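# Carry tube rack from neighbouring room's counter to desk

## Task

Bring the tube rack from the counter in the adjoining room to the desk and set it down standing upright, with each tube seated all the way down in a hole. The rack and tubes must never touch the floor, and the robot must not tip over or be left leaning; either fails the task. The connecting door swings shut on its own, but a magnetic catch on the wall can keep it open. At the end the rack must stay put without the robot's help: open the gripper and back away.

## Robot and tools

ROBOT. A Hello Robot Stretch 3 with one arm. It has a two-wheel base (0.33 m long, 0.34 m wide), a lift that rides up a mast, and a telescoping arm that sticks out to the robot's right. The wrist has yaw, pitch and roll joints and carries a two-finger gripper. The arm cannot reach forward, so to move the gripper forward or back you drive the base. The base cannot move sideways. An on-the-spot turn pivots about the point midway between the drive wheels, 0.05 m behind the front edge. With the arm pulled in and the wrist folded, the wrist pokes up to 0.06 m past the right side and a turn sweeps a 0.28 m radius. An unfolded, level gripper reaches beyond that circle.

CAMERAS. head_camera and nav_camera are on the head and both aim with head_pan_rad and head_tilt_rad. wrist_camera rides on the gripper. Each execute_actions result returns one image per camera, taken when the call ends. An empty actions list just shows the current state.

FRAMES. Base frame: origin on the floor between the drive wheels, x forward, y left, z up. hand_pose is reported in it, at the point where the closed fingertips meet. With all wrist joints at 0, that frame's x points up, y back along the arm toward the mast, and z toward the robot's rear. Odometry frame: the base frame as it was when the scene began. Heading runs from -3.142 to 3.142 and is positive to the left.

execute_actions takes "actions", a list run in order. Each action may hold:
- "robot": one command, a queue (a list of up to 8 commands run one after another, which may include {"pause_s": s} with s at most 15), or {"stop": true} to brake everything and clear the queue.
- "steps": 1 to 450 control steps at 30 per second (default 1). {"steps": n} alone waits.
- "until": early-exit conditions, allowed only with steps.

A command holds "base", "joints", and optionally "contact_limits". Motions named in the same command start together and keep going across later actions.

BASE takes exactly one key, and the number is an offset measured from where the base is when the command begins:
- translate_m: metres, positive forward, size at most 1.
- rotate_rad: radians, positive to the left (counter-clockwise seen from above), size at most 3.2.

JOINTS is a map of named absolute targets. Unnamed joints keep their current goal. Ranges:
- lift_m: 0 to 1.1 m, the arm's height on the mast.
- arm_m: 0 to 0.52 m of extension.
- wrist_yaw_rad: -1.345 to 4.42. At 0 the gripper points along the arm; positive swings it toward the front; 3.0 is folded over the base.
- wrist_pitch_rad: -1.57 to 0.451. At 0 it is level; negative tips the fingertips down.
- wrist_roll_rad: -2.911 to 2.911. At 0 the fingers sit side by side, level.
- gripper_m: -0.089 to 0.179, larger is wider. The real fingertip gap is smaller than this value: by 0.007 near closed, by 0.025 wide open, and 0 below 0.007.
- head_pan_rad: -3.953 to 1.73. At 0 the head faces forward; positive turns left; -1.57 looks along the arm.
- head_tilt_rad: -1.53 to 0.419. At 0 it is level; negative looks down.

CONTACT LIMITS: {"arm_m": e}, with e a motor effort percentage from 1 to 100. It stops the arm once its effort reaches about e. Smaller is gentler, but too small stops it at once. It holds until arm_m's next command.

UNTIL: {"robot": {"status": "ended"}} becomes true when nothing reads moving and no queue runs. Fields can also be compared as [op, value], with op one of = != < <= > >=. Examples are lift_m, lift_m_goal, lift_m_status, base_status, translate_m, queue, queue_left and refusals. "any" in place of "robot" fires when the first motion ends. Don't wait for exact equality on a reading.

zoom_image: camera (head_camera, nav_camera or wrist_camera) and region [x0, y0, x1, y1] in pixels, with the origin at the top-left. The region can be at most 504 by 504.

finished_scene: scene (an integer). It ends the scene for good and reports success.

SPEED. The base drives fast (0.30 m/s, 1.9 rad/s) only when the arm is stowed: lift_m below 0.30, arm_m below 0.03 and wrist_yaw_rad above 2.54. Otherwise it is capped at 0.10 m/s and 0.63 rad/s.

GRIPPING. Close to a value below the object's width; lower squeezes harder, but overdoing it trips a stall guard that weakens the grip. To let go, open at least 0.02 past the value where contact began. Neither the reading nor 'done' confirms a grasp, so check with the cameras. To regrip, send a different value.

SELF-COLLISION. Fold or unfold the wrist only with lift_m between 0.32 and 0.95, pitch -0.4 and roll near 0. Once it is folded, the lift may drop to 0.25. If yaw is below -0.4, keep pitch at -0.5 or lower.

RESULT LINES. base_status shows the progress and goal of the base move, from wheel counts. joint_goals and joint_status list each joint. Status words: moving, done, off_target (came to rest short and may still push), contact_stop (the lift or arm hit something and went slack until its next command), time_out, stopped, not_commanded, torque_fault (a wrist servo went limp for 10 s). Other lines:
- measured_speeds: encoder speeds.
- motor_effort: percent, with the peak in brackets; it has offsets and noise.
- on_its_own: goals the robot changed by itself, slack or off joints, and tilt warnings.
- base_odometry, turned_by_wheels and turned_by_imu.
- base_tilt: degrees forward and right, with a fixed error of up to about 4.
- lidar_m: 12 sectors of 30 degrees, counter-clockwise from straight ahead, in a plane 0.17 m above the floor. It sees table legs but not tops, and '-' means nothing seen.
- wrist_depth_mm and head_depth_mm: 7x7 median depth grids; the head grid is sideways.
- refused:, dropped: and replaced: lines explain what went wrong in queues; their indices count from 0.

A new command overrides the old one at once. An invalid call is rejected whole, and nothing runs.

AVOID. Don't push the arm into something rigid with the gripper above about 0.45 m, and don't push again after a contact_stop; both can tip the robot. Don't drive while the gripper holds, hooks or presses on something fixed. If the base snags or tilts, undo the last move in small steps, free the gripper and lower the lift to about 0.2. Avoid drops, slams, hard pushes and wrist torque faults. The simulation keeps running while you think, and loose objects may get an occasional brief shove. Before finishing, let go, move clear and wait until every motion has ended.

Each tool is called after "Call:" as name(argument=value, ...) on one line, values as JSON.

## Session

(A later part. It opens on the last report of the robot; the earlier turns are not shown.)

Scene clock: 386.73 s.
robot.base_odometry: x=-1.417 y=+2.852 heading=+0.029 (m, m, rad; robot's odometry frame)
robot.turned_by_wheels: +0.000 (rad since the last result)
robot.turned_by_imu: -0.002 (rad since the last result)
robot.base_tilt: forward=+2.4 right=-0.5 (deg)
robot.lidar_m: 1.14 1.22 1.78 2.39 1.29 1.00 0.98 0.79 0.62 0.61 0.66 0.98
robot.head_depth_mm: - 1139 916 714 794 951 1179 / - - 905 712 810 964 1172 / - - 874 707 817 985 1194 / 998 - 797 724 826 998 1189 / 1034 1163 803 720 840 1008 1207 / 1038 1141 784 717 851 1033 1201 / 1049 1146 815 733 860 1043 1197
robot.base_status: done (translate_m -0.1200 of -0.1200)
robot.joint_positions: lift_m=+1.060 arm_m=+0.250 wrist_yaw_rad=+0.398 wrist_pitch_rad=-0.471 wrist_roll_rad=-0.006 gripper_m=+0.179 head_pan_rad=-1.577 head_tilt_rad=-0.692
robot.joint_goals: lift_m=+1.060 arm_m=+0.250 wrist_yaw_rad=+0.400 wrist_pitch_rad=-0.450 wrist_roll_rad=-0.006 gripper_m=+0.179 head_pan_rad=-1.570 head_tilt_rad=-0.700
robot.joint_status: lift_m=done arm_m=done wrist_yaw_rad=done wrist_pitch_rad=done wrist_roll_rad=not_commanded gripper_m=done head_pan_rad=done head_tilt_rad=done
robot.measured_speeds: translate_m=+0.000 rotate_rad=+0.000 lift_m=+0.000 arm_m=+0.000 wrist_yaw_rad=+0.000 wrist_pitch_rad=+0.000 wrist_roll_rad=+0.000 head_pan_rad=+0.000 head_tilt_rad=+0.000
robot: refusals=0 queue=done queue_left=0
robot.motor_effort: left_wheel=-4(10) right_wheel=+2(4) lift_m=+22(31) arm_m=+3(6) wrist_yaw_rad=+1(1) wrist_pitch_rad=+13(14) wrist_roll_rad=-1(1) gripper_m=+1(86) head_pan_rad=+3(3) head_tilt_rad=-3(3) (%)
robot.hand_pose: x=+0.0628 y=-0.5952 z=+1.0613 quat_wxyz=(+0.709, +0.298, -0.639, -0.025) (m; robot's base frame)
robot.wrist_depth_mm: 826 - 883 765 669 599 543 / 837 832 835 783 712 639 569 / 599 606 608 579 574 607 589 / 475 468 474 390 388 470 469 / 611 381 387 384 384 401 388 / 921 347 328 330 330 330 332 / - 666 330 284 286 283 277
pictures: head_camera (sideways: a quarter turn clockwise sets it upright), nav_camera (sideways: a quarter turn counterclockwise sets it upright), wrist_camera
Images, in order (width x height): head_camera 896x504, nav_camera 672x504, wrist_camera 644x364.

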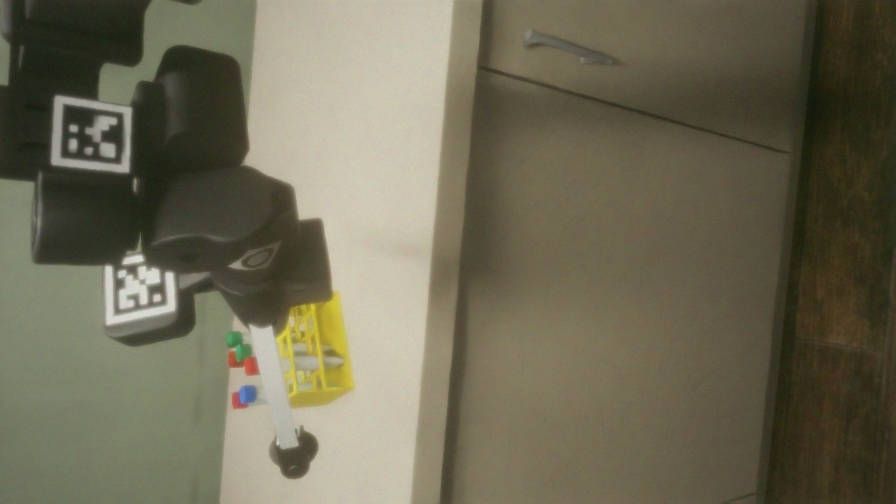

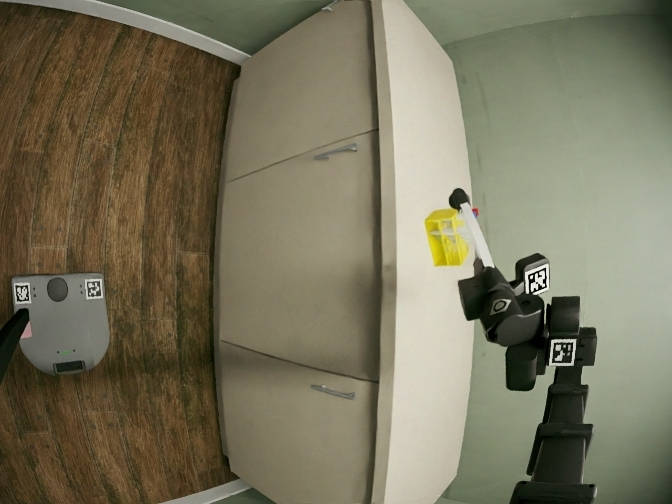

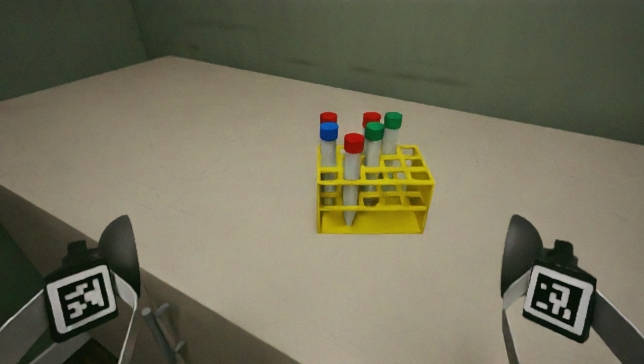

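Call:
execute_actions(actions=[{"robot":[{"joints":{"lift_m":1.0,"arm_m":0.36},"base":{"translate_m":-0.018}}],"steps":450,"until":{"robot":{"status":"ended"}}}])

Scene clock: 394.73 s.
robot.base_odometry: x=-1.435 y=+2.852 heading=+0.029 (m, m, rad; robot's odometry frame)
robot.turned_by_wheels: +0.000 (rad since the last result)
robot.turned_by_imu: -0.001 (rad since the last result)
robot.base_tilt: forward=+2.4 right=-0.4 (deg)
robot.lidar_m: 1.16 1.24 1.80 2.40 1.27 0.98 0.96 0.79 0.62 0.61 0.66 0.98
robot.head_depth_mm: 1008 - 823 713 792 950 1180 / 1014 - 898 712 808 963 1182 / 1008 - 849 707 813 981 1194 / 1027 - 801 720 825 995 1193 / 1040 1114 818 721 834 1007 1205 / 1040 1141 776 717 848 1023 1206 / 1048 1145 853 730 858 1038 1194
robot.base_status: done (translate_m -0.0180 of -0.0180)
robot.joint_positions: lift_m=+1.000 arm_m=+0.360 wrist_yaw_rad=+0.399 wrist_pitch_rad=-0.469 wrist_roll_rad=-0.006 gripper_m=+0.179 head_pan_rad=-1.577 head_tilt_rad=-0.692
robot.joint_goals: lift_m=+1.000 arm_m=+0.360 wrist_yaw_rad=+0.400 wrist_pitch_rad=-0.450 wrist_roll_rad=-0.006 gripper_m=+0.179 head_pan_rad=-1.570 head_tilt_rad=-0.700
robot.joint_status: lift_m=done arm_m=done wrist_yaw_rad=done wrist_pitch_rad=done wrist_roll_rad=not_commanded gripper_m=done head_pan_rad=done head_tilt_rad=done
robot.measured_speeds: translate_m=+0.000 rotate_rad=+0.000 lift_m=+0.000 arm_m=+0.000 wrist_yaw_rad=+0.000 wrist_pitch_rad=+0.000 wrist_roll_rad=+0.000 head_pan_rad=+0.000 head_tilt_rad=+0.000
robot: refusals=0 queue=done queue_left=0
robot.motor_effort: left_wheel=-4(9) right_wheel=+2(3) lift_m=+22(22) arm_m=+3(0) wrist_yaw_rad=+1(1) wrist_pitch_rad=+12(13) wrist_roll_rad=-1(1) gripper_m=+0(1) head_pan_rad=+3(3) head_tilt_rad=-3(3) (%)
robot.hand_pose: x=+0.0630 y=-0.7053 z=+1.0015 quat_wxyz=(+0.709, +0.298, -0.639, -0.024) (m; robot's base frame)
robot.wrist_depth_mm: 857 870 754 652 575 509 459 / 661 669 670 670 596 549 486 / 477 473 428 258 474 473 480 / 367 370 339 254 351 374 370 / 304 302 293 286 293 315 305 / 264 256 256 257 255 259 263 / 217 223 223 223 223 223 218
pictures: head_camera (sideways: a quarter turn clockwise sets it upright), nav_camera (sideways: a quarter turn counterclockwise sets it upright), wrist_camera
Images, in order (width x height): head_camera 896x504, nav_camera 672x504, wrist_camera 644x364.

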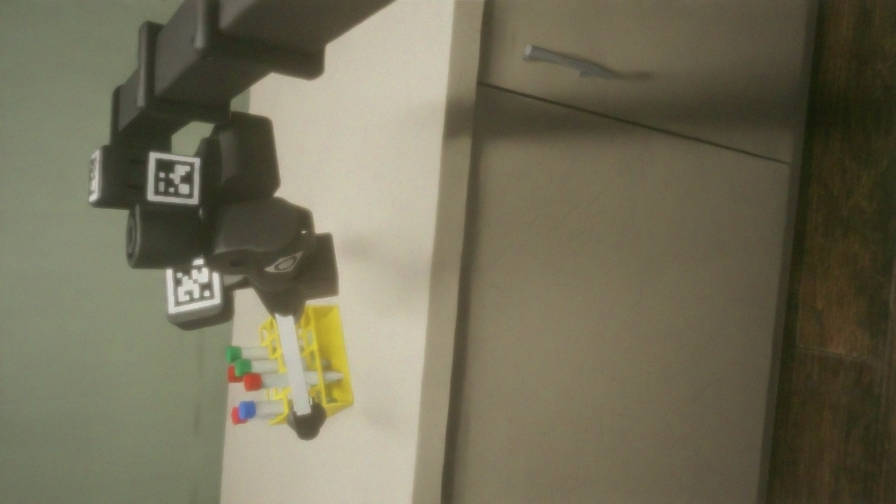

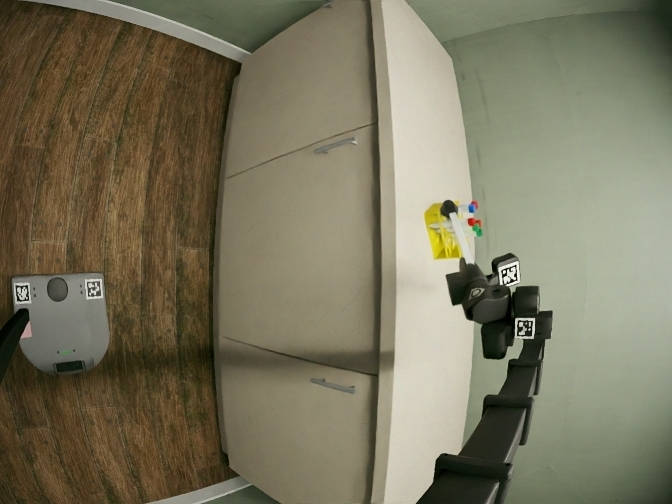

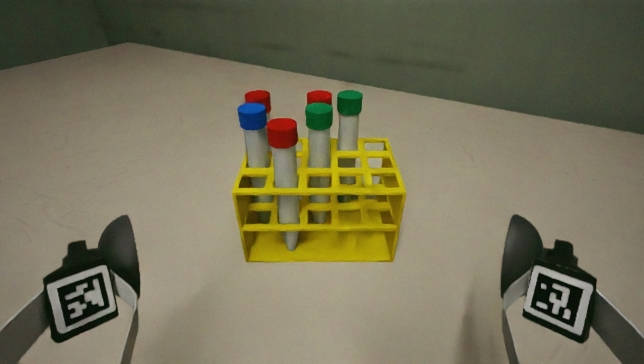

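Call:
execute_actions(actions=[{"robot":[{"joints":{"lift_m":0.96}},{"joints":{"arm_m":0.465},"base":{"translate_m":0.044}}],"steps":450,"until":{"robot":{"status":"ended"}}}])

Scene clock: 401.47 s.
robot.base_odometry: x=-1.391 y=+2.853 heading=+0.029 (m, m, rad; robot's odometry frame)
robot.turned_by_wheels: +0.000 (rad since the last result)
robot.turned_by_imu: -0.002 (rad since the last result)
robot.base_tilt: forward=+2.5 right=-0.6 (deg)
robot.lidar_m: 1.12 1.19 1.74 2.39 1.32 1.02 1.01 0.80 0.63 0.62 0.66 0.98
robot.head_depth_mm: 1014 1128 - 717 808 958 1185 / 1018 1089 854 713 810 970 1198 / 1025 - 869 718 823 989 1194 / 1032 - 801 725 832 1005 1187 / 1035 1122 791 720 844 1012 1201 / 1045 1141 785 726 855 1032 1199 / 1048 1145 854 735 867 1051 1192
robot.base_status: done (translate_m +0.0440 of +0.0440)
robot.joint_positions: lift_m=+0.960 arm_m=+0.465 wrist_yaw_rad=+0.399 wrist_pitch_rad=-0.469 wrist_roll_rad=-0.006 gripper_m=+0.179 head_pan_rad=-1.577 head_tilt_rad=-0.692
robot.joint_goals: lift_m=+0.960 arm_m=+0.465 wrist_yaw_rad=+0.400 wrist_pitch_rad=-0.450 wrist_roll_rad=-0.006 gripper_m=+0.179 head_pan_rad=-1.570 head_tilt_rad=-0.700
robot.joint_status: lift_m=done arm_m=done wrist_yaw_rad=done wrist_pitch_rad=done wrist_roll_rad=not_commanded gripper_m=done head_pan_rad=done head_tilt_rad=done
robot.measured_speeds: translate_m=+0.000 rotate_rad=+0.000 lift_m=+0.000 arm_m=+0.000 wrist_yaw_rad=+0.000 wrist_pitch_rad=+0.000 wrist_roll_rad=+0.000 head_pan_rad=+0.000 head_tilt_rad=+0.000
robot: refusals=0 queue=done queue_left=0
robot.motor_effort: left_wheel=-4(6) right_wheel=+2(6) lift_m=+22(22) arm_m=+3(5) wrist_yaw_rad=+0(2) wrist_pitch_rad=+12(12) wrist_roll_rad=-1(1) gripper_m=+1(0) head_pan_rad=+3(3) head_tilt_rad=-4(3) (%)
robot.hand_pose: x=+0.0631 y=-0.8103 z=+0.9615 quat_wxyz=(+0.709, +0.298, -0.639, -0.024) (m; robot's base frame)
robot.wrist_depth_mm: 782 728 630 547 477 423 389 / 548 536 547 540 504 464 409 / 388 387 350 138 365 388 384 / 303 292 100 157 279 302 304 / 252 247 124 142 153 259 248 / - 127 121 128 129 163 213 / 178 177 141 149 145 177 178
pictures: head_camera (sideways: a quarter turn clockwise sets it upright), nav_camera (sideways: a quarter turn counterclockwise sets it upright), wrist_camera
Images, in order (width x height): head_camera 896x504, nav_camera 672x504, wrist_camera 644x364.

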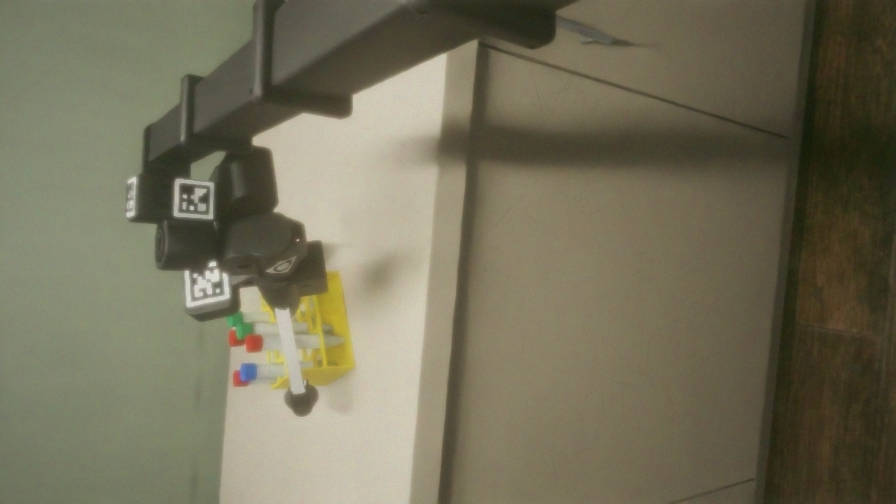

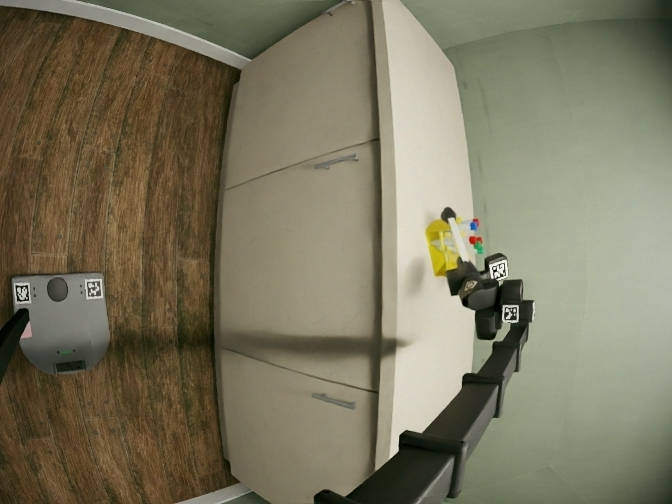

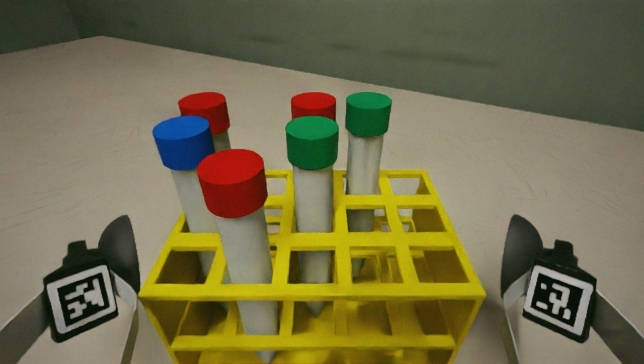

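Call:
execute_actions(actions=[{"robot":[{"joints":{"lift_m":0.935}},{"joints":{"arm_m":0.48},"base":{"translate_m":0.006}},{"joints":{"gripper_m":0.15}}],"steps":450,"until":{"robot":{"status":"ended"}}}])

Scene clock: 406.53 s.
robot.base_odometry: x=-1.385 y=+2.853 heading=+0.029 (m, m, rad; robot's odometry frame)
robot.turned_by_wheels: +0.000 (rad since the last result)
robot.turned_by_imu: -0.001 (rad since the last result)
robot.base_tilt: forward=+2.6 right=-0.7 (deg)
robot.lidar_m: 1.11 1.18 1.73 2.39 1.33 1.03 1.01 0.80 0.63 0.62 0.66 0.98
robot.head_depth_mm: 1020 1120 1032 - 831 962 1182 / 1022 1115 - 711 809 973 1202 / 1028 1097 849 718 822 987 1195 / 1031 1110 797 724 835 1002 1197 / 1039 1129 798 721 843 1017 1210 / 1043 1142 816 728 856 1037 1201 / 1050 1147 848 738 865 1053 1203
robot.base_status: done (translate_m +0.0060 of +0.0060)
robot.joint_positions: lift_m=+0.935 arm_m=+0.480 wrist_yaw_rad=+0.399 wrist_pitch_rad=-0.469 wrist_roll_rad=-0.006 gripper_m=+0.150 head_pan_rad=-1.577 head_tilt_rad=-0.692
robot.joint_goals: lift_m=+0.935 arm_m=+0.480 wrist_yaw_rad=+0.400 wrist_pitch_rad=-0.450 wrist_roll_rad=-0.006 gripper_m=+0.150 head_pan_rad=-1.570 head_tilt_rad=-0.700
robot.joint_status: lift_m=done arm_m=done wrist_yaw_rad=done wrist_pitch_rad=done wrist_roll_rad=not_commanded gripper_m=done head_pan_rad=done head_tilt_rad=done
robot.measured_speeds: translate_m=+0.000 rotate_rad=+0.000 lift_m=+0.000 arm_m=+0.000 wrist_yaw_rad=+0.000 wrist_pitch_rad=+0.000 wrist_roll_rad=+0.000 head_pan_rad=+0.000 head_tilt_rad=+0.000
robot: refusals=0 queue=done queue_left=0
robot.motor_effort: left_wheel=-4(7) right_wheel=+2(7) lift_m=+22(22) arm_m=+3(3) wrist_yaw_rad=+0(0) wrist_pitch_rad=+12(12) wrist_roll_rad=-1(1) gripper_m=-1(84) head_pan_rad=+3(3) head_tilt_rad=-3(3) (%)
robot.hand_pose: x=+0.0631 y=-0.8252 z=+0.9365 quat_wxyz=(+0.709, +0.298, -0.639, -0.024) (m; robot's base frame)
robot.wrist_depth_mm: 749 694 601 513 454 414 372 / 468 433 101 119 434 437 397 / 334 334 99 152 173 336 334 / 257 260 117 140 163 260 259 / 213 139 128 152 152 165 214 / 187 - 153 167 161 131 181 / 152 153 154 153 153 157 157
pictures: head_camera (sideways: a quarter turn clockwise sets it upright), nav_camera (sideways: a quarter turn counterclockwise sets it upright), wrist_camera
Images, in order (width x height): head_camera 896x504, nav_camera 672x504, wrist_camera 644x364.

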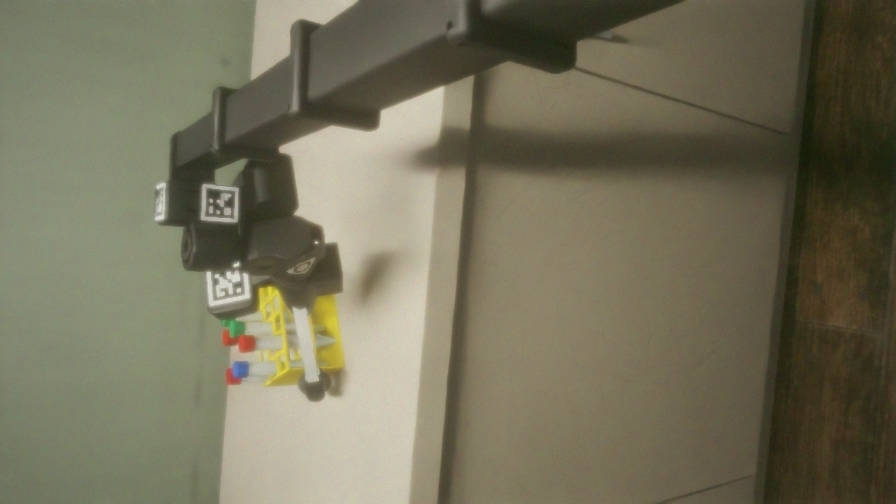

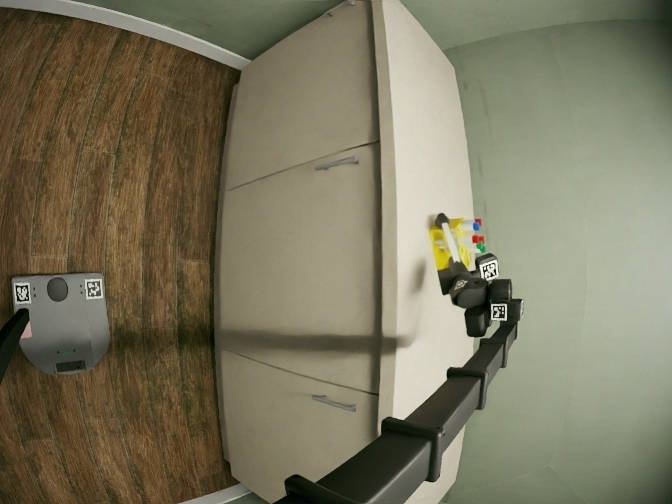

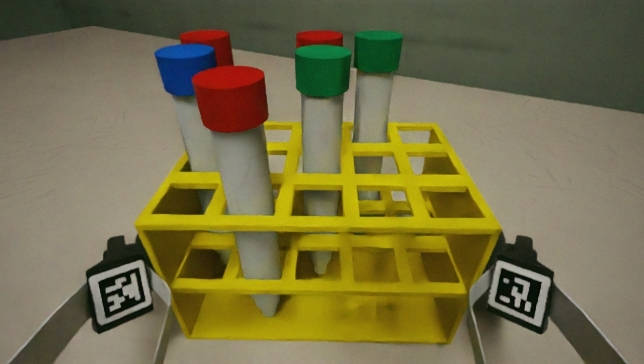

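Call:
execute_actions(actions=[{"robot":[{"joints":{"gripper_m":0.179,"lift_m":0.942}},{"joints":{"arm_m":0.505},"base":{"translate_m":0.01}},{"joints":{"gripper_m":0.11}}],"steps":450,"until":{"robot":{"status":"ended"}}}])

Call:
zoom_image(camera="head_camera", region=[150,150,450,450])

Scene clock: 414.30 s.
robot.base_odometry: x=-1.375 y=+2.853 heading=+0.029 (m, m, rad; robot's odometry frame)
robot.turned_by_wheels: +0.000 (rad since the last result)
robot.turned_by_imu: -0.002 (rad since the last result)
robot.base_tilt: forward=+2.4 right=-0.5 (deg)
robot.lidar_m: 1.10 1.18 1.72 2.40 1.34 1.04 1.02 0.80 0.63 0.62 0.66 0.99
robot.head_depth_mm: 1016 1130 - - 827 953 1182 / 1015 1105 - 709 812 972 1195 / 1029 - 891 721 822 988 1195 / 1034 1104 802 727 832 1006 1191 / 1039 1119 826 721 843 1018 1208 / 1042 1143 823 731 856 1037 1195 / 1055 1142 851 739 866 1051 1193
robot.base_status: done (translate_m +0.0100 of +0.0100)
robot.joint_positions: lift_m=+0.942 arm_m=+0.505 wrist_yaw_rad=+0.400 wrist_pitch_rad=-0.469 wrist_roll_rad=-0.006 gripper_m=+0.111 head_pan_rad=-1.577 head_tilt_rad=-0.692
robot.joint_goals: lift_m=+0.942 arm_m=+0.505 wrist_yaw_rad=+0.400 wrist_pitch_rad=-0.450 wrist_roll_rad=-0.006 gripper_m=+0.110 head_pan_rad=-1.570 head_tilt_rad=-0.700
robot.joint_status: lift_m=done arm_m=done wrist_yaw_rad=done wrist_pitch_rad=done wrist_roll_rad=not_commanded gripper_m=done head_pan_rad=done head_tilt_rad=done
robot.measured_speeds: translate_m=+0.000 rotate_rad=+0.000 lift_m=+0.000 arm_m=+0.000 wrist_yaw_rad=+0.000 wrist_pitch_rad=+0.000 wrist_roll_rad=+0.000 head_pan_rad=+0.000 head_tilt_rad=+0.000
robot: refusals=0 queue=done queue_left=0
robot.motor_effort: left_wheel=-3(7) right_wheel=+2(5) lift_m=+30(33) arm_m=+3(0) wrist_yaw_rad=+0(0) wrist_pitch_rad=+12(12) wrist_roll_rad=-1(1) gripper_m=-24(89) head_pan_rad=+3(3) head_tilt_rad=-2(3) (%)
robot.hand_pose: x=+0.0631 y=-0.8503 z=+0.9432 quat_wxyz=(+0.709, +0.298, -0.639, -0.024) (m; robot's base frame)
robot.wrist_depth_mm: 760 677 585 498 440 396 357 / 486 450 125 136 450 423 382 / 346 348 100 156 348 348 347 / 270 270 116 144 157 271 271 / 221 214 128 156 156 214 222 / 188 137 150 174 163 - 188 / - 163 160 160 160 161 164
pictures: head_camera (sideways: a quarter turn clockwise sets it upright), nav_camera (sideways: a quarter turn counterclockwise sets it upright), wrist_camera
Images, in order (width x height): head_camera 896x504, nav_camera 672x504, wrist_camera 644x364.

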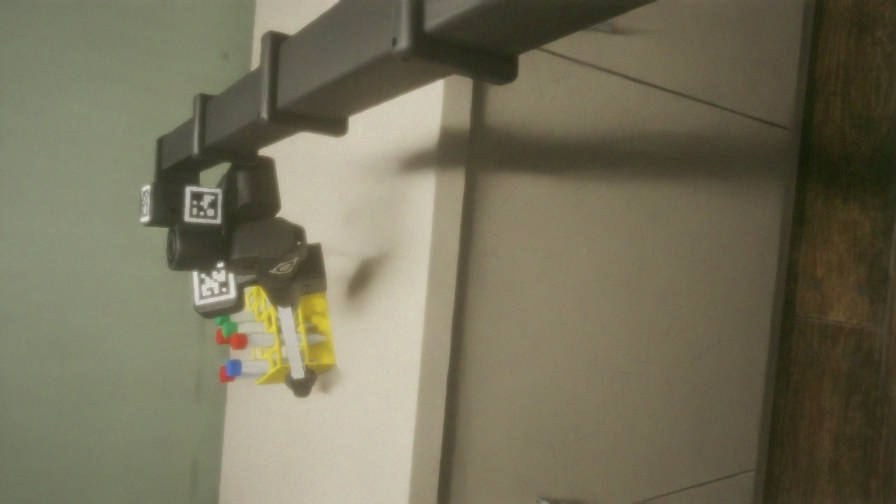

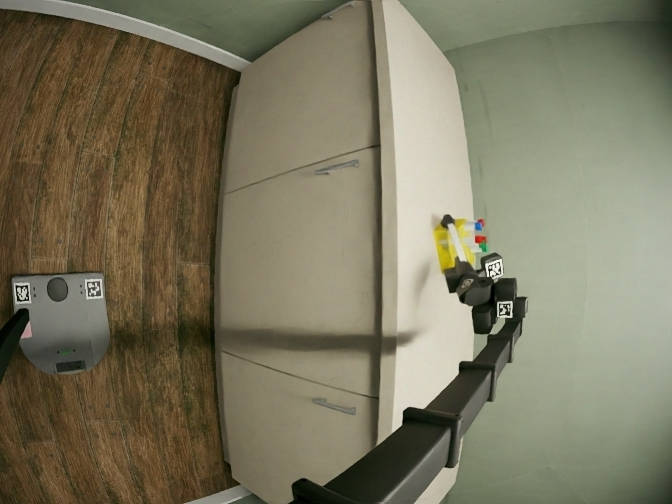

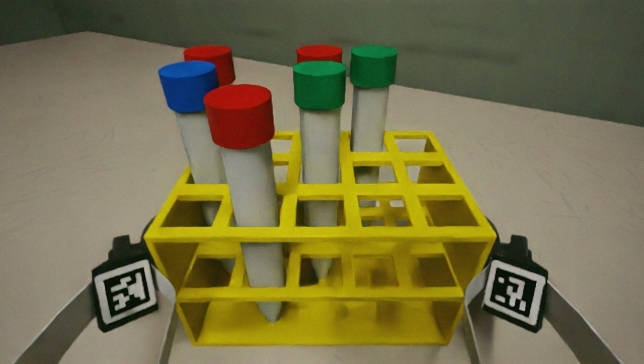

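Region (150, 150, 450, 450) of head_camera's 896x504 image, scaled by 1.680, with more detail than that image has.

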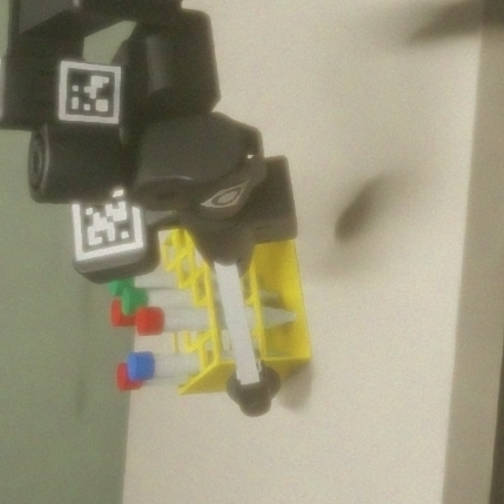

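Call:
execute_actions(actions=[{"robot":[{"joints":{"gripper_m":0.09}},{"joints":{"lift_m":0.99}}],"steps":450,"until":{"robot":{"status":"ended"}}},{"steps":30}])

Scene clock: 419.07 s.
robot.base_odometry: x=-1.375 y=+2.853 heading=+0.029 (m, m, rad; robot's odometry frame)
robot.turned_by_wheels: +0.000 (rad since the last result)
robot.turned_by_imu: -0.001 (rad since the last result)
robot.base_tilt: forward=+2.3 right=-0.5 (deg)
robot.lidar_m: 1.10 1.17 1.72 2.40 1.34 1.04 1.02 0.80 0.63 0.62 0.66 0.99
robot.head_depth_mm: 1013 1087 - 692 801 964 1187 / 1018 - 879 712 813 969 1196 / 1012 1147 896 718 821 990 1192 / 1027 - 843 726 835 1004 1185 / 1040 1111 827 722 843 1023 1206 / 1041 1127 821 731 860 1037 1200 / 1055 1141 851 739 865 1052 1194
robot.base_status: done (translate_m +0.0100 of +0.0100)
robot.joint_positions: lift_m=+0.990 arm_m=+0.505 wrist_yaw_rad=+0.400 wrist_pitch_rad=-0.476 wrist_roll_rad=-0.006 gripper_m=+0.091 head_pan_rad=-1.577 head_tilt_rad=-0.692
robot.joint_goals: lift_m=+0.990 arm_m=+0.505 wrist_yaw_rad=+0.400 wrist_pitch_rad=-0.450 wrist_roll_rad=-0.006 gripper_m=+0.090 head_pan_rad=-1.570 head_tilt_rad=-0.700
robot.joint_status: lift_m=done arm_m=done wrist_yaw_rad=done wrist_pitch_rad=done wrist_roll_rad=not_commanded gripper_m=done head_pan_rad=done head_tilt_rad=done
robot.measured_speeds: translate_m=+0.000 rotate_rad=+0.000 lift_m=+0.000 arm_m=+0.000 wrist_yaw_rad=+0.000 wrist_pitch_rad=+0.000 wrist_roll_rad=+0.000 head_pan_rad=+0.000 head_tilt_rad=+0.000
robot: refusals=0 queue=done queue_left=0
robot.motor_effort: left_wheel=-3(3) right_wheel=+2(2) lift_m=+31(32) arm_m=+3(3) wrist_yaw_rad=+1(0) wrist_pitch_rad=+16(17) wrist_roll_rad=-1(1) gripper_m=-19(90) head_pan_rad=+3(3) head_tilt_rad=-3(3) (%)
robot.hand_pose: x=+0.0628 y=-0.8494 z=+0.9896 quat_wxyz=(+0.709, +0.300, -0.638, -0.027) (m; robot's base frame)
robot.wrist_depth_mm: 776 705 586 500 443 399 354 / 608 604 596 535 479 427 379 / 446 441 156 181 449 433 406 / 346 345 150 163 349 347 347 / 286 281 150 166 181 285 285 / 242 - 150 154 155 - 242 / 210 206 150 164 164 204 210
pictures: head_camera (sideways: a quarter turn clockwise sets it upright), nav_camera (sideways: a quarter turn counterclockwise sets it upright), wrist_camera
Images, in order (width x height): head_camera 896x504, nav_camera 672x504, wrist_camera 644x364.

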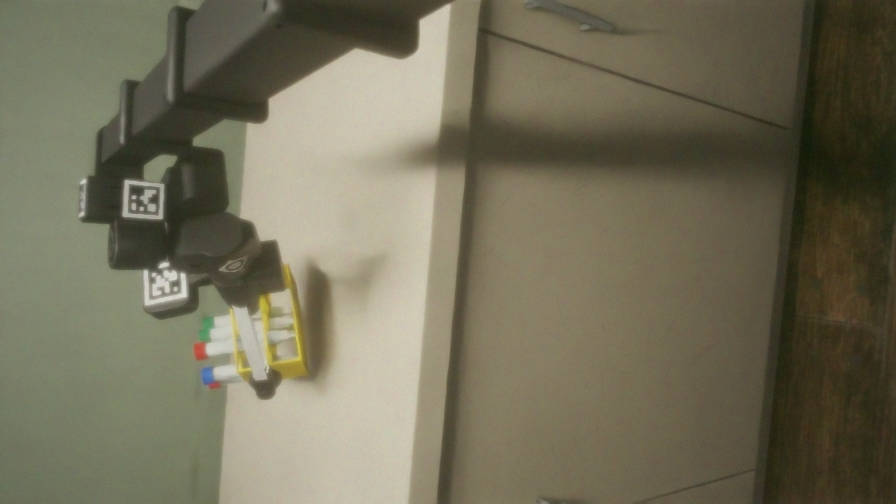

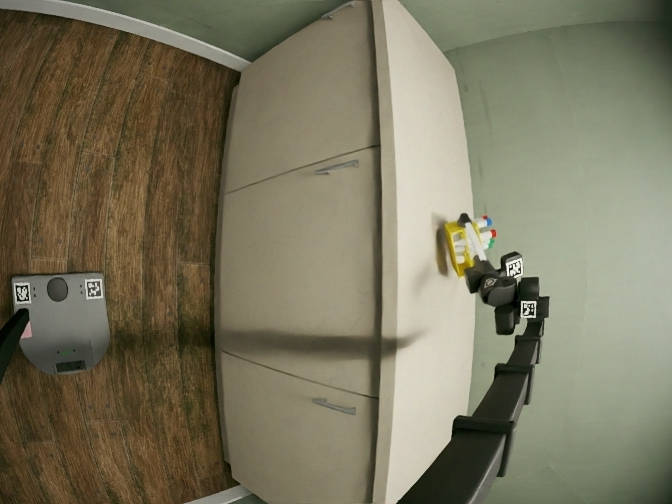

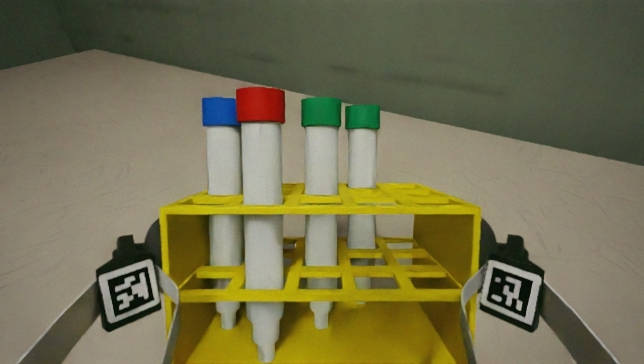

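Call:
execute_actions(actions=[{"robot":[{"joints":{"lift_m":0.965}},{"pause_s":0.5},{"joints":{"lift_m":0.945}},{"pause_s":0.5},{"joints":{"gripper_m":0.179}}],"steps":450,"until":{"robot":{"status":"ended"}}},{"steps":20}])

Scene clock: 427.10 s.
robot.base_odometry: x=-1.375 y=+2.853 heading=+0.029 (m, m, rad; robot's odometry frame)
robot.turned_by_wheels: +0.000 (rad since the last result)
robot.turned_by_imu: -0.002 (rad since the last result)
robot.base_tilt: forward=+2.4 right=-0.5 (deg)
robot.lidar_m: 1.10 1.17 1.71 2.40 1.34 1.04 1.02 0.80 0.63 0.62 0.66 0.98
robot.head_depth_mm: 1016 1122 - - 821 955 1178 / 1020 1096 - 708 816 973 1195 / 1022 - 891 720 825 993 1202 / 1033 1110 799 728 837 1003 1186 / 1042 1120 824 721 845 1022 1207 / 1045 1144 820 728 856 1033 1199 / 1058 1145 851 741 865 1057 1198
robot.base_status: done (translate_m +0.0100 of +0.0100)
robot.joint_positions: lift_m=+0.945 arm_m=+0.505 wrist_yaw_rad=+0.400 wrist_pitch_rad=-0.469 wrist_roll_rad=-0.006 gripper_m=+0.179 head_pan_rad=-1.577 head_tilt_rad=-0.692
robot.joint_goals: lift_m=+0.945 arm_m=+0.505 wrist_yaw_rad=+0.400 wrist_pitch_rad=-0.450 wrist_roll_rad=-0.006 gripper_m=+0.179 head_pan_rad=-1.570 head_tilt_rad=-0.700
robot.joint_status: lift_m=done arm_m=done wrist_yaw_rad=done wrist_pitch_rad=done wrist_roll_rad=not_commanded gripper_m=done head_pan_rad=done head_tilt_rad=done
robot.measured_speeds: translate_m=+0.000 rotate_rad=+0.000 lift_m=+0.000 arm_m=+0.000 wrist_yaw_rad=+0.000 wrist_pitch_rad=+0.000 wrist_roll_rad=+0.000 head_pan_rad=+0.000 head_tilt_rad=+0.000
robot: refusals=0 queue=done queue_left=0
robot.motor_effort: left_wheel=-4(4) right_wheel=+3(2) lift_m=+21(32) arm_m=+3(3) wrist_yaw_rad=+1(1) wrist_pitch_rad=+12(16) wrist_roll_rad=-1(1) gripper_m=+1(85) head_pan_rad=+2(3) head_tilt_rad=-4(3) (%)
robot.hand_pose: x=+0.0632 y=-0.8503 z=+0.9466 quat_wxyz=(+0.709, +0.298, -0.639, -0.024) (m; robot's base frame)
robot.wrist_depth_mm: 750 672 582 507 440 397 357 / 497 489 147 147 447 426 380 / 357 354 101 157 338 355 354 / 277 279 119 142 160 277 276 / 226 220 122 131 147 227 227 / - 181 151 178 164 182 196 / 162 167 163 164 164 166 162
pictures: head_camera (sideways: a quarter turn clockwise sets it upright), nav_camera (sideways: a quarter turn counterclockwise sets it upright), wrist_camera
Images, in order (width x height): head_camera 896x504, nav_camera 672x504, wrist_camera 644x364.

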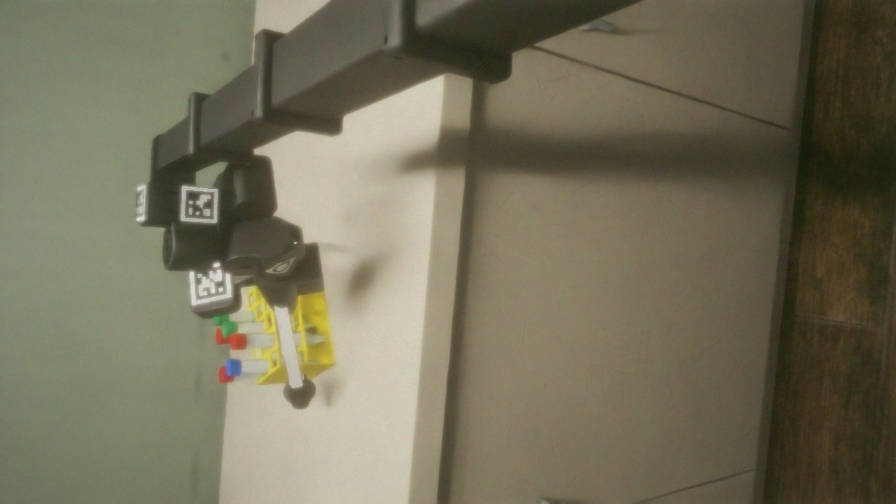

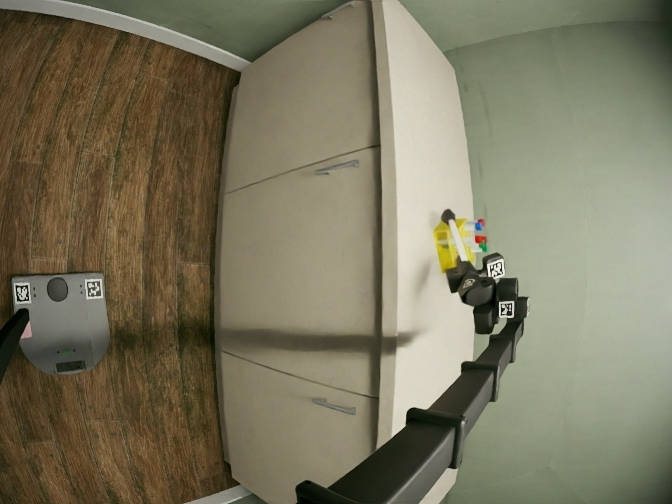

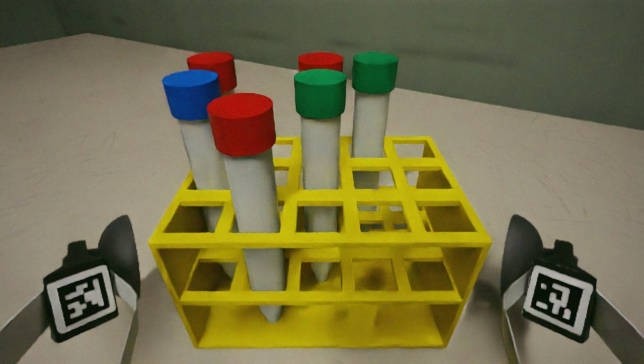

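Call:
execute_actions(actions=[{"robot":[{"joints":{"gripper_m":0.11}},{"joints":{"arm_m":0.41}},{"joints":{"gripper_m":0.179}},{"joints":{"arm_m":0.33},"base":{"translate_m":-0.034}},{"joints":{"lift_m":1.1}},{"joints":{"wrist_pitch_rad":-0.88}},{"joints":{"arm_m":0.48},"base":{"translate_m":0.063}}],"steps":450,"until":{"robot":{"status":"ended"}}}])

Scene clock: 446.73 s.
robot.base_odometry: x=-1.346 y=+2.854 heading=+0.029 (m, m, rad; robot's odometry frame)
robot.turned_by_wheels: +0.000 (rad since the last result)
robot.turned_by_imu: -0.005 (rad since the last result)
robot.base_tilt: forward=+2.3 right=-0.3 (deg)
robot.lidar_m: 1.07 1.14 1.67 2.40 1.38 1.07 1.05 0.80 0.63 0.62 0.67 0.99
robot.head_depth_mm: 1028 1132 917 718 808 963 1180 / 1037 1139 905 712 817 981 1201 / 1063 1142 895 724 827 997 1191 / - 1166 800 726 839 1006 1217 / 1036 1125 756 723 848 1024 1209 / 1050 1149 818 733 863 1045 1198 / 1051 1147 852 741 872 1056 1191
robot.base_status: done (translate_m +0.0630 of +0.0630)
robot.joint_positions: lift_m=+1.098 arm_m=+0.480 wrist_yaw_rad=+0.400 wrist_pitch_rad=-0.889 wrist_roll_rad=-0.006 gripper_m=+0.179 head_pan_rad=-1.577 head_tilt_rad=-0.692
robot.joint_goals: lift_m=+1.100 arm_m=+0.480 wrist_yaw_rad=+0.400 wrist_pitch_rad=-0.880 wrist_roll_rad=-0.006 gripper_m=+0.179 head_pan_rad=-1.570 head_tilt_rad=-0.700
robot.joint_status: lift_m=done arm_m=done wrist_yaw_rad=done wrist_pitch_rad=done wrist_roll_rad=not_commanded gripper_m=done head_pan_rad=done head_tilt_rad=done
robot.measured_speeds: translate_m=+0.000 rotate_rad=+0.000 lift_m=+0.000 arm_m=+0.000 wrist_yaw_rad=+0.000 wrist_pitch_rad=+0.000 wrist_roll_rad=+0.000 head_pan_rad=+0.000 head_tilt_rad=+0.000
robot: refusals=0 queue=done queue_left=0
robot.motor_effort: left_wheel=-4(8) right_wheel=+2(5) lift_m=+31(33) arm_m=+3(2) wrist_yaw_rad=+0(0) wrist_pitch_rad=+6(13) wrist_roll_rad=-1(1) gripper_m=+0(89) head_pan_rad=+3(3) head_tilt_rad=-3(3) (%)
robot.hand_pose: x=+0.0340 y=-0.7563 z=+1.0223 quat_wxyz=(+0.688, +0.425, -0.563, -0.170) (m; robot's base frame)
robot.wrist_depth_mm: 434 438 436 438 439 442 424 / 381 386 382 387 389 385 383 / 346 345 344 347 351 347 347 / 315 313 309 183 316 313 313 / 287 289 208 205 280 292 288 / 269 267 194 198 238 266 268 / 242 247 243 239 243 246 242
pictures: head_camera (sideways: a quarter turn clockwise sets it upright), nav_camera (sideways: a quarter turn counterclockwise sets it upright), wrist_camera
Images, in order (width x height): head_camera 896x504, nav_camera 672x504, wrist_camera 644x364.

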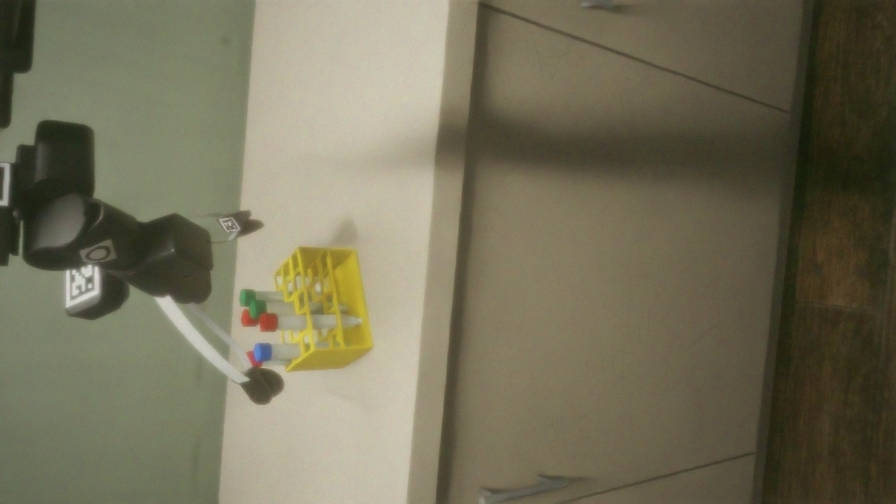

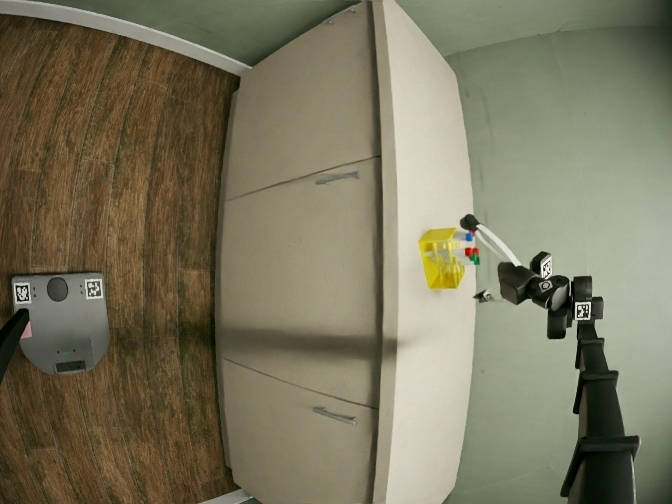

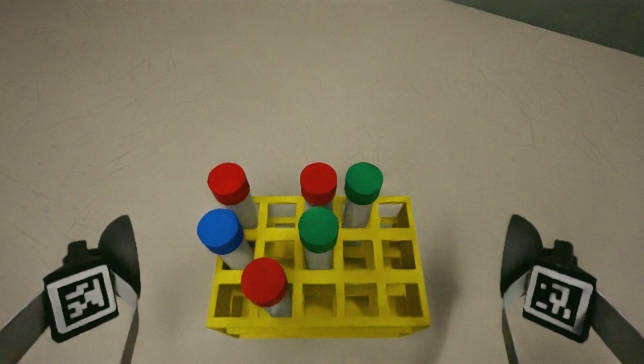

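Call:
execute_actions(actions=[{"robot":[{"joints":{"arm_m":0.488},"base":{"translate_m":0.003}},{"joints":{"lift_m":1.035}},{"joints":{"gripper_m":0.15}}],"steps":450,"until":{"robot":{"status":"ended"}}}])

Scene clock: 454.07 s.
robot.base_odometry: x=-1.343 y=+2.854 heading=+0.029 (m, m, rad; robot's odometry frame)
robot.turned_by_wheels: +0.000 (rad since the last result)
robot.turned_by_imu: -0.002 (rad since the last result)
robot.base_tilt: forward=+2.4 right=-0.4 (deg)
robot.lidar_m: 1.07 1.14 1.66 2.40 1.38 1.07 1.05 0.80 0.63 0.62 0.67 0.99
robot.head_depth_mm: 989 1164 916 720 809 970 1182 / 982 1155 909 711 818 978 1201 / 994 1150 892 724 828 996 1190 / 1011 - 794 725 841 1005 1212 / 1043 1161 757 720 849 1026 1205 / 1049 1142 857 735 861 1042 1203 / 1055 1144 851 741 872 1057 1195
robot.base_status: done (translate_m +0.0030 of +0.0030)
robot.joint_positions: lift_m=+1.035 arm_m=+0.488 wrist_yaw_rad=+0.400 wrist_pitch_rad=-0.889 wrist_roll_rad=-0.006 gripper_m=+0.150 head_pan_rad=-1.577 head_tilt_rad=-0.692
robot.joint_goals: lift_m=+1.035 arm_m=+0.488 wrist_yaw_rad=+0.400 wrist_pitch_rad=-0.880 wrist_roll_rad=-0.006 gripper_m=+0.150 head_pan_rad=-1.570 head_tilt_rad=-0.700
robot.joint_status: lift_m=done arm_m=done wrist_yaw_rad=done wrist_pitch_rad=done wrist_roll_rad=not_commanded gripper_m=done head_pan_rad=done head_tilt_rad=done
robot.measured_speeds: translate_m=+0.000 rotate_rad=+0.000 lift_m=+0.000 arm_m=+0.000 wrist_yaw_rad=+0.000 wrist_pitch_rad=+0.000 wrist_roll_rad=+0.000 head_pan_rad=+0.000 head_tilt_rad=+0.000
robot: refusals=0 queue=done queue_left=0
robot.motor_effort: left_wheel=-3(6) right_wheel=+2(7) lift_m=+22(29) arm_m=+3(3) wrist_yaw_rad=+0(0) wrist_pitch_rad=+6(6) wrist_roll_rad=-1(1) gripper_m=-1(84) head_pan_rad=+3(3) head_tilt_rad=-4(3) (%)
robot.hand_pose: x=+0.0340 y=-0.7643 z=+0.9598 quat_wxyz=(+0.688, +0.425, -0.563, -0.170) (m; robot's base frame)
robot.wrist_depth_mm: 335 336 338 337 338 337 338 / 300 299 299 300 300 300 299 / 266 263 264 118 256 268 268 / 243 106 150 106 160 244 244 / 222 223 95 139 160 225 223 / 208 - 93 166 160 - 205 / 189 187 155 185 155 187 191
pictures: head_camera (sideways: a quarter turn clockwise sets it upright), nav_camera (sideways: a quarter turn counterclockwise sets it upright), wrist_camera
Images, in order (width x height): head_camera 896x504, nav_camera 672x504, wrist_camera 644x364.

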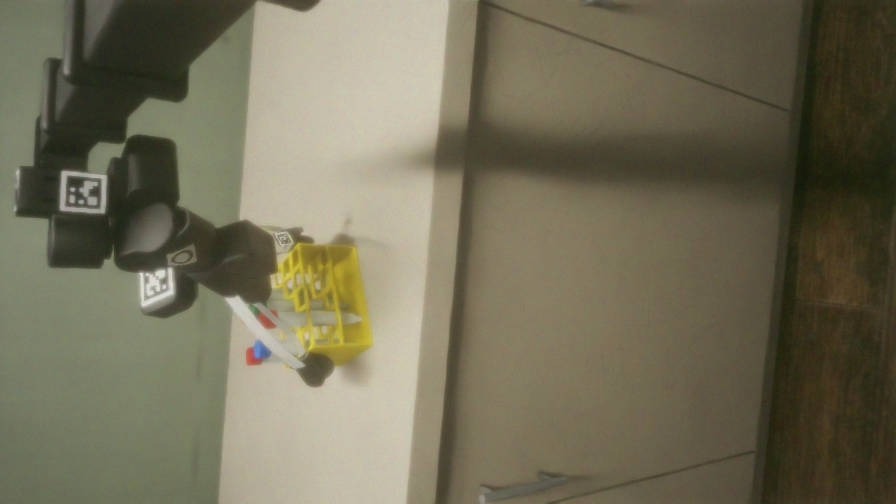

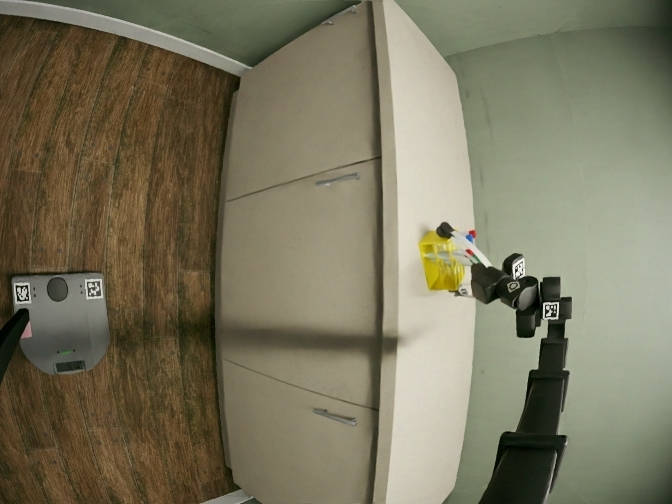

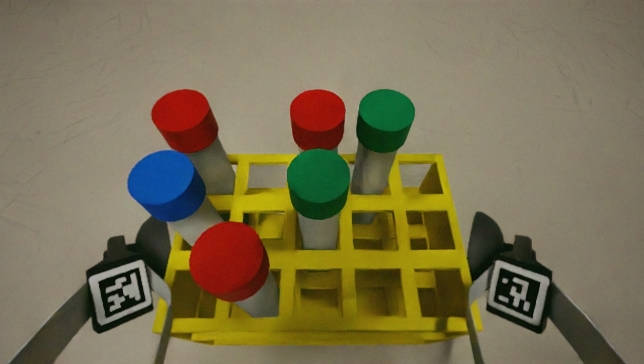

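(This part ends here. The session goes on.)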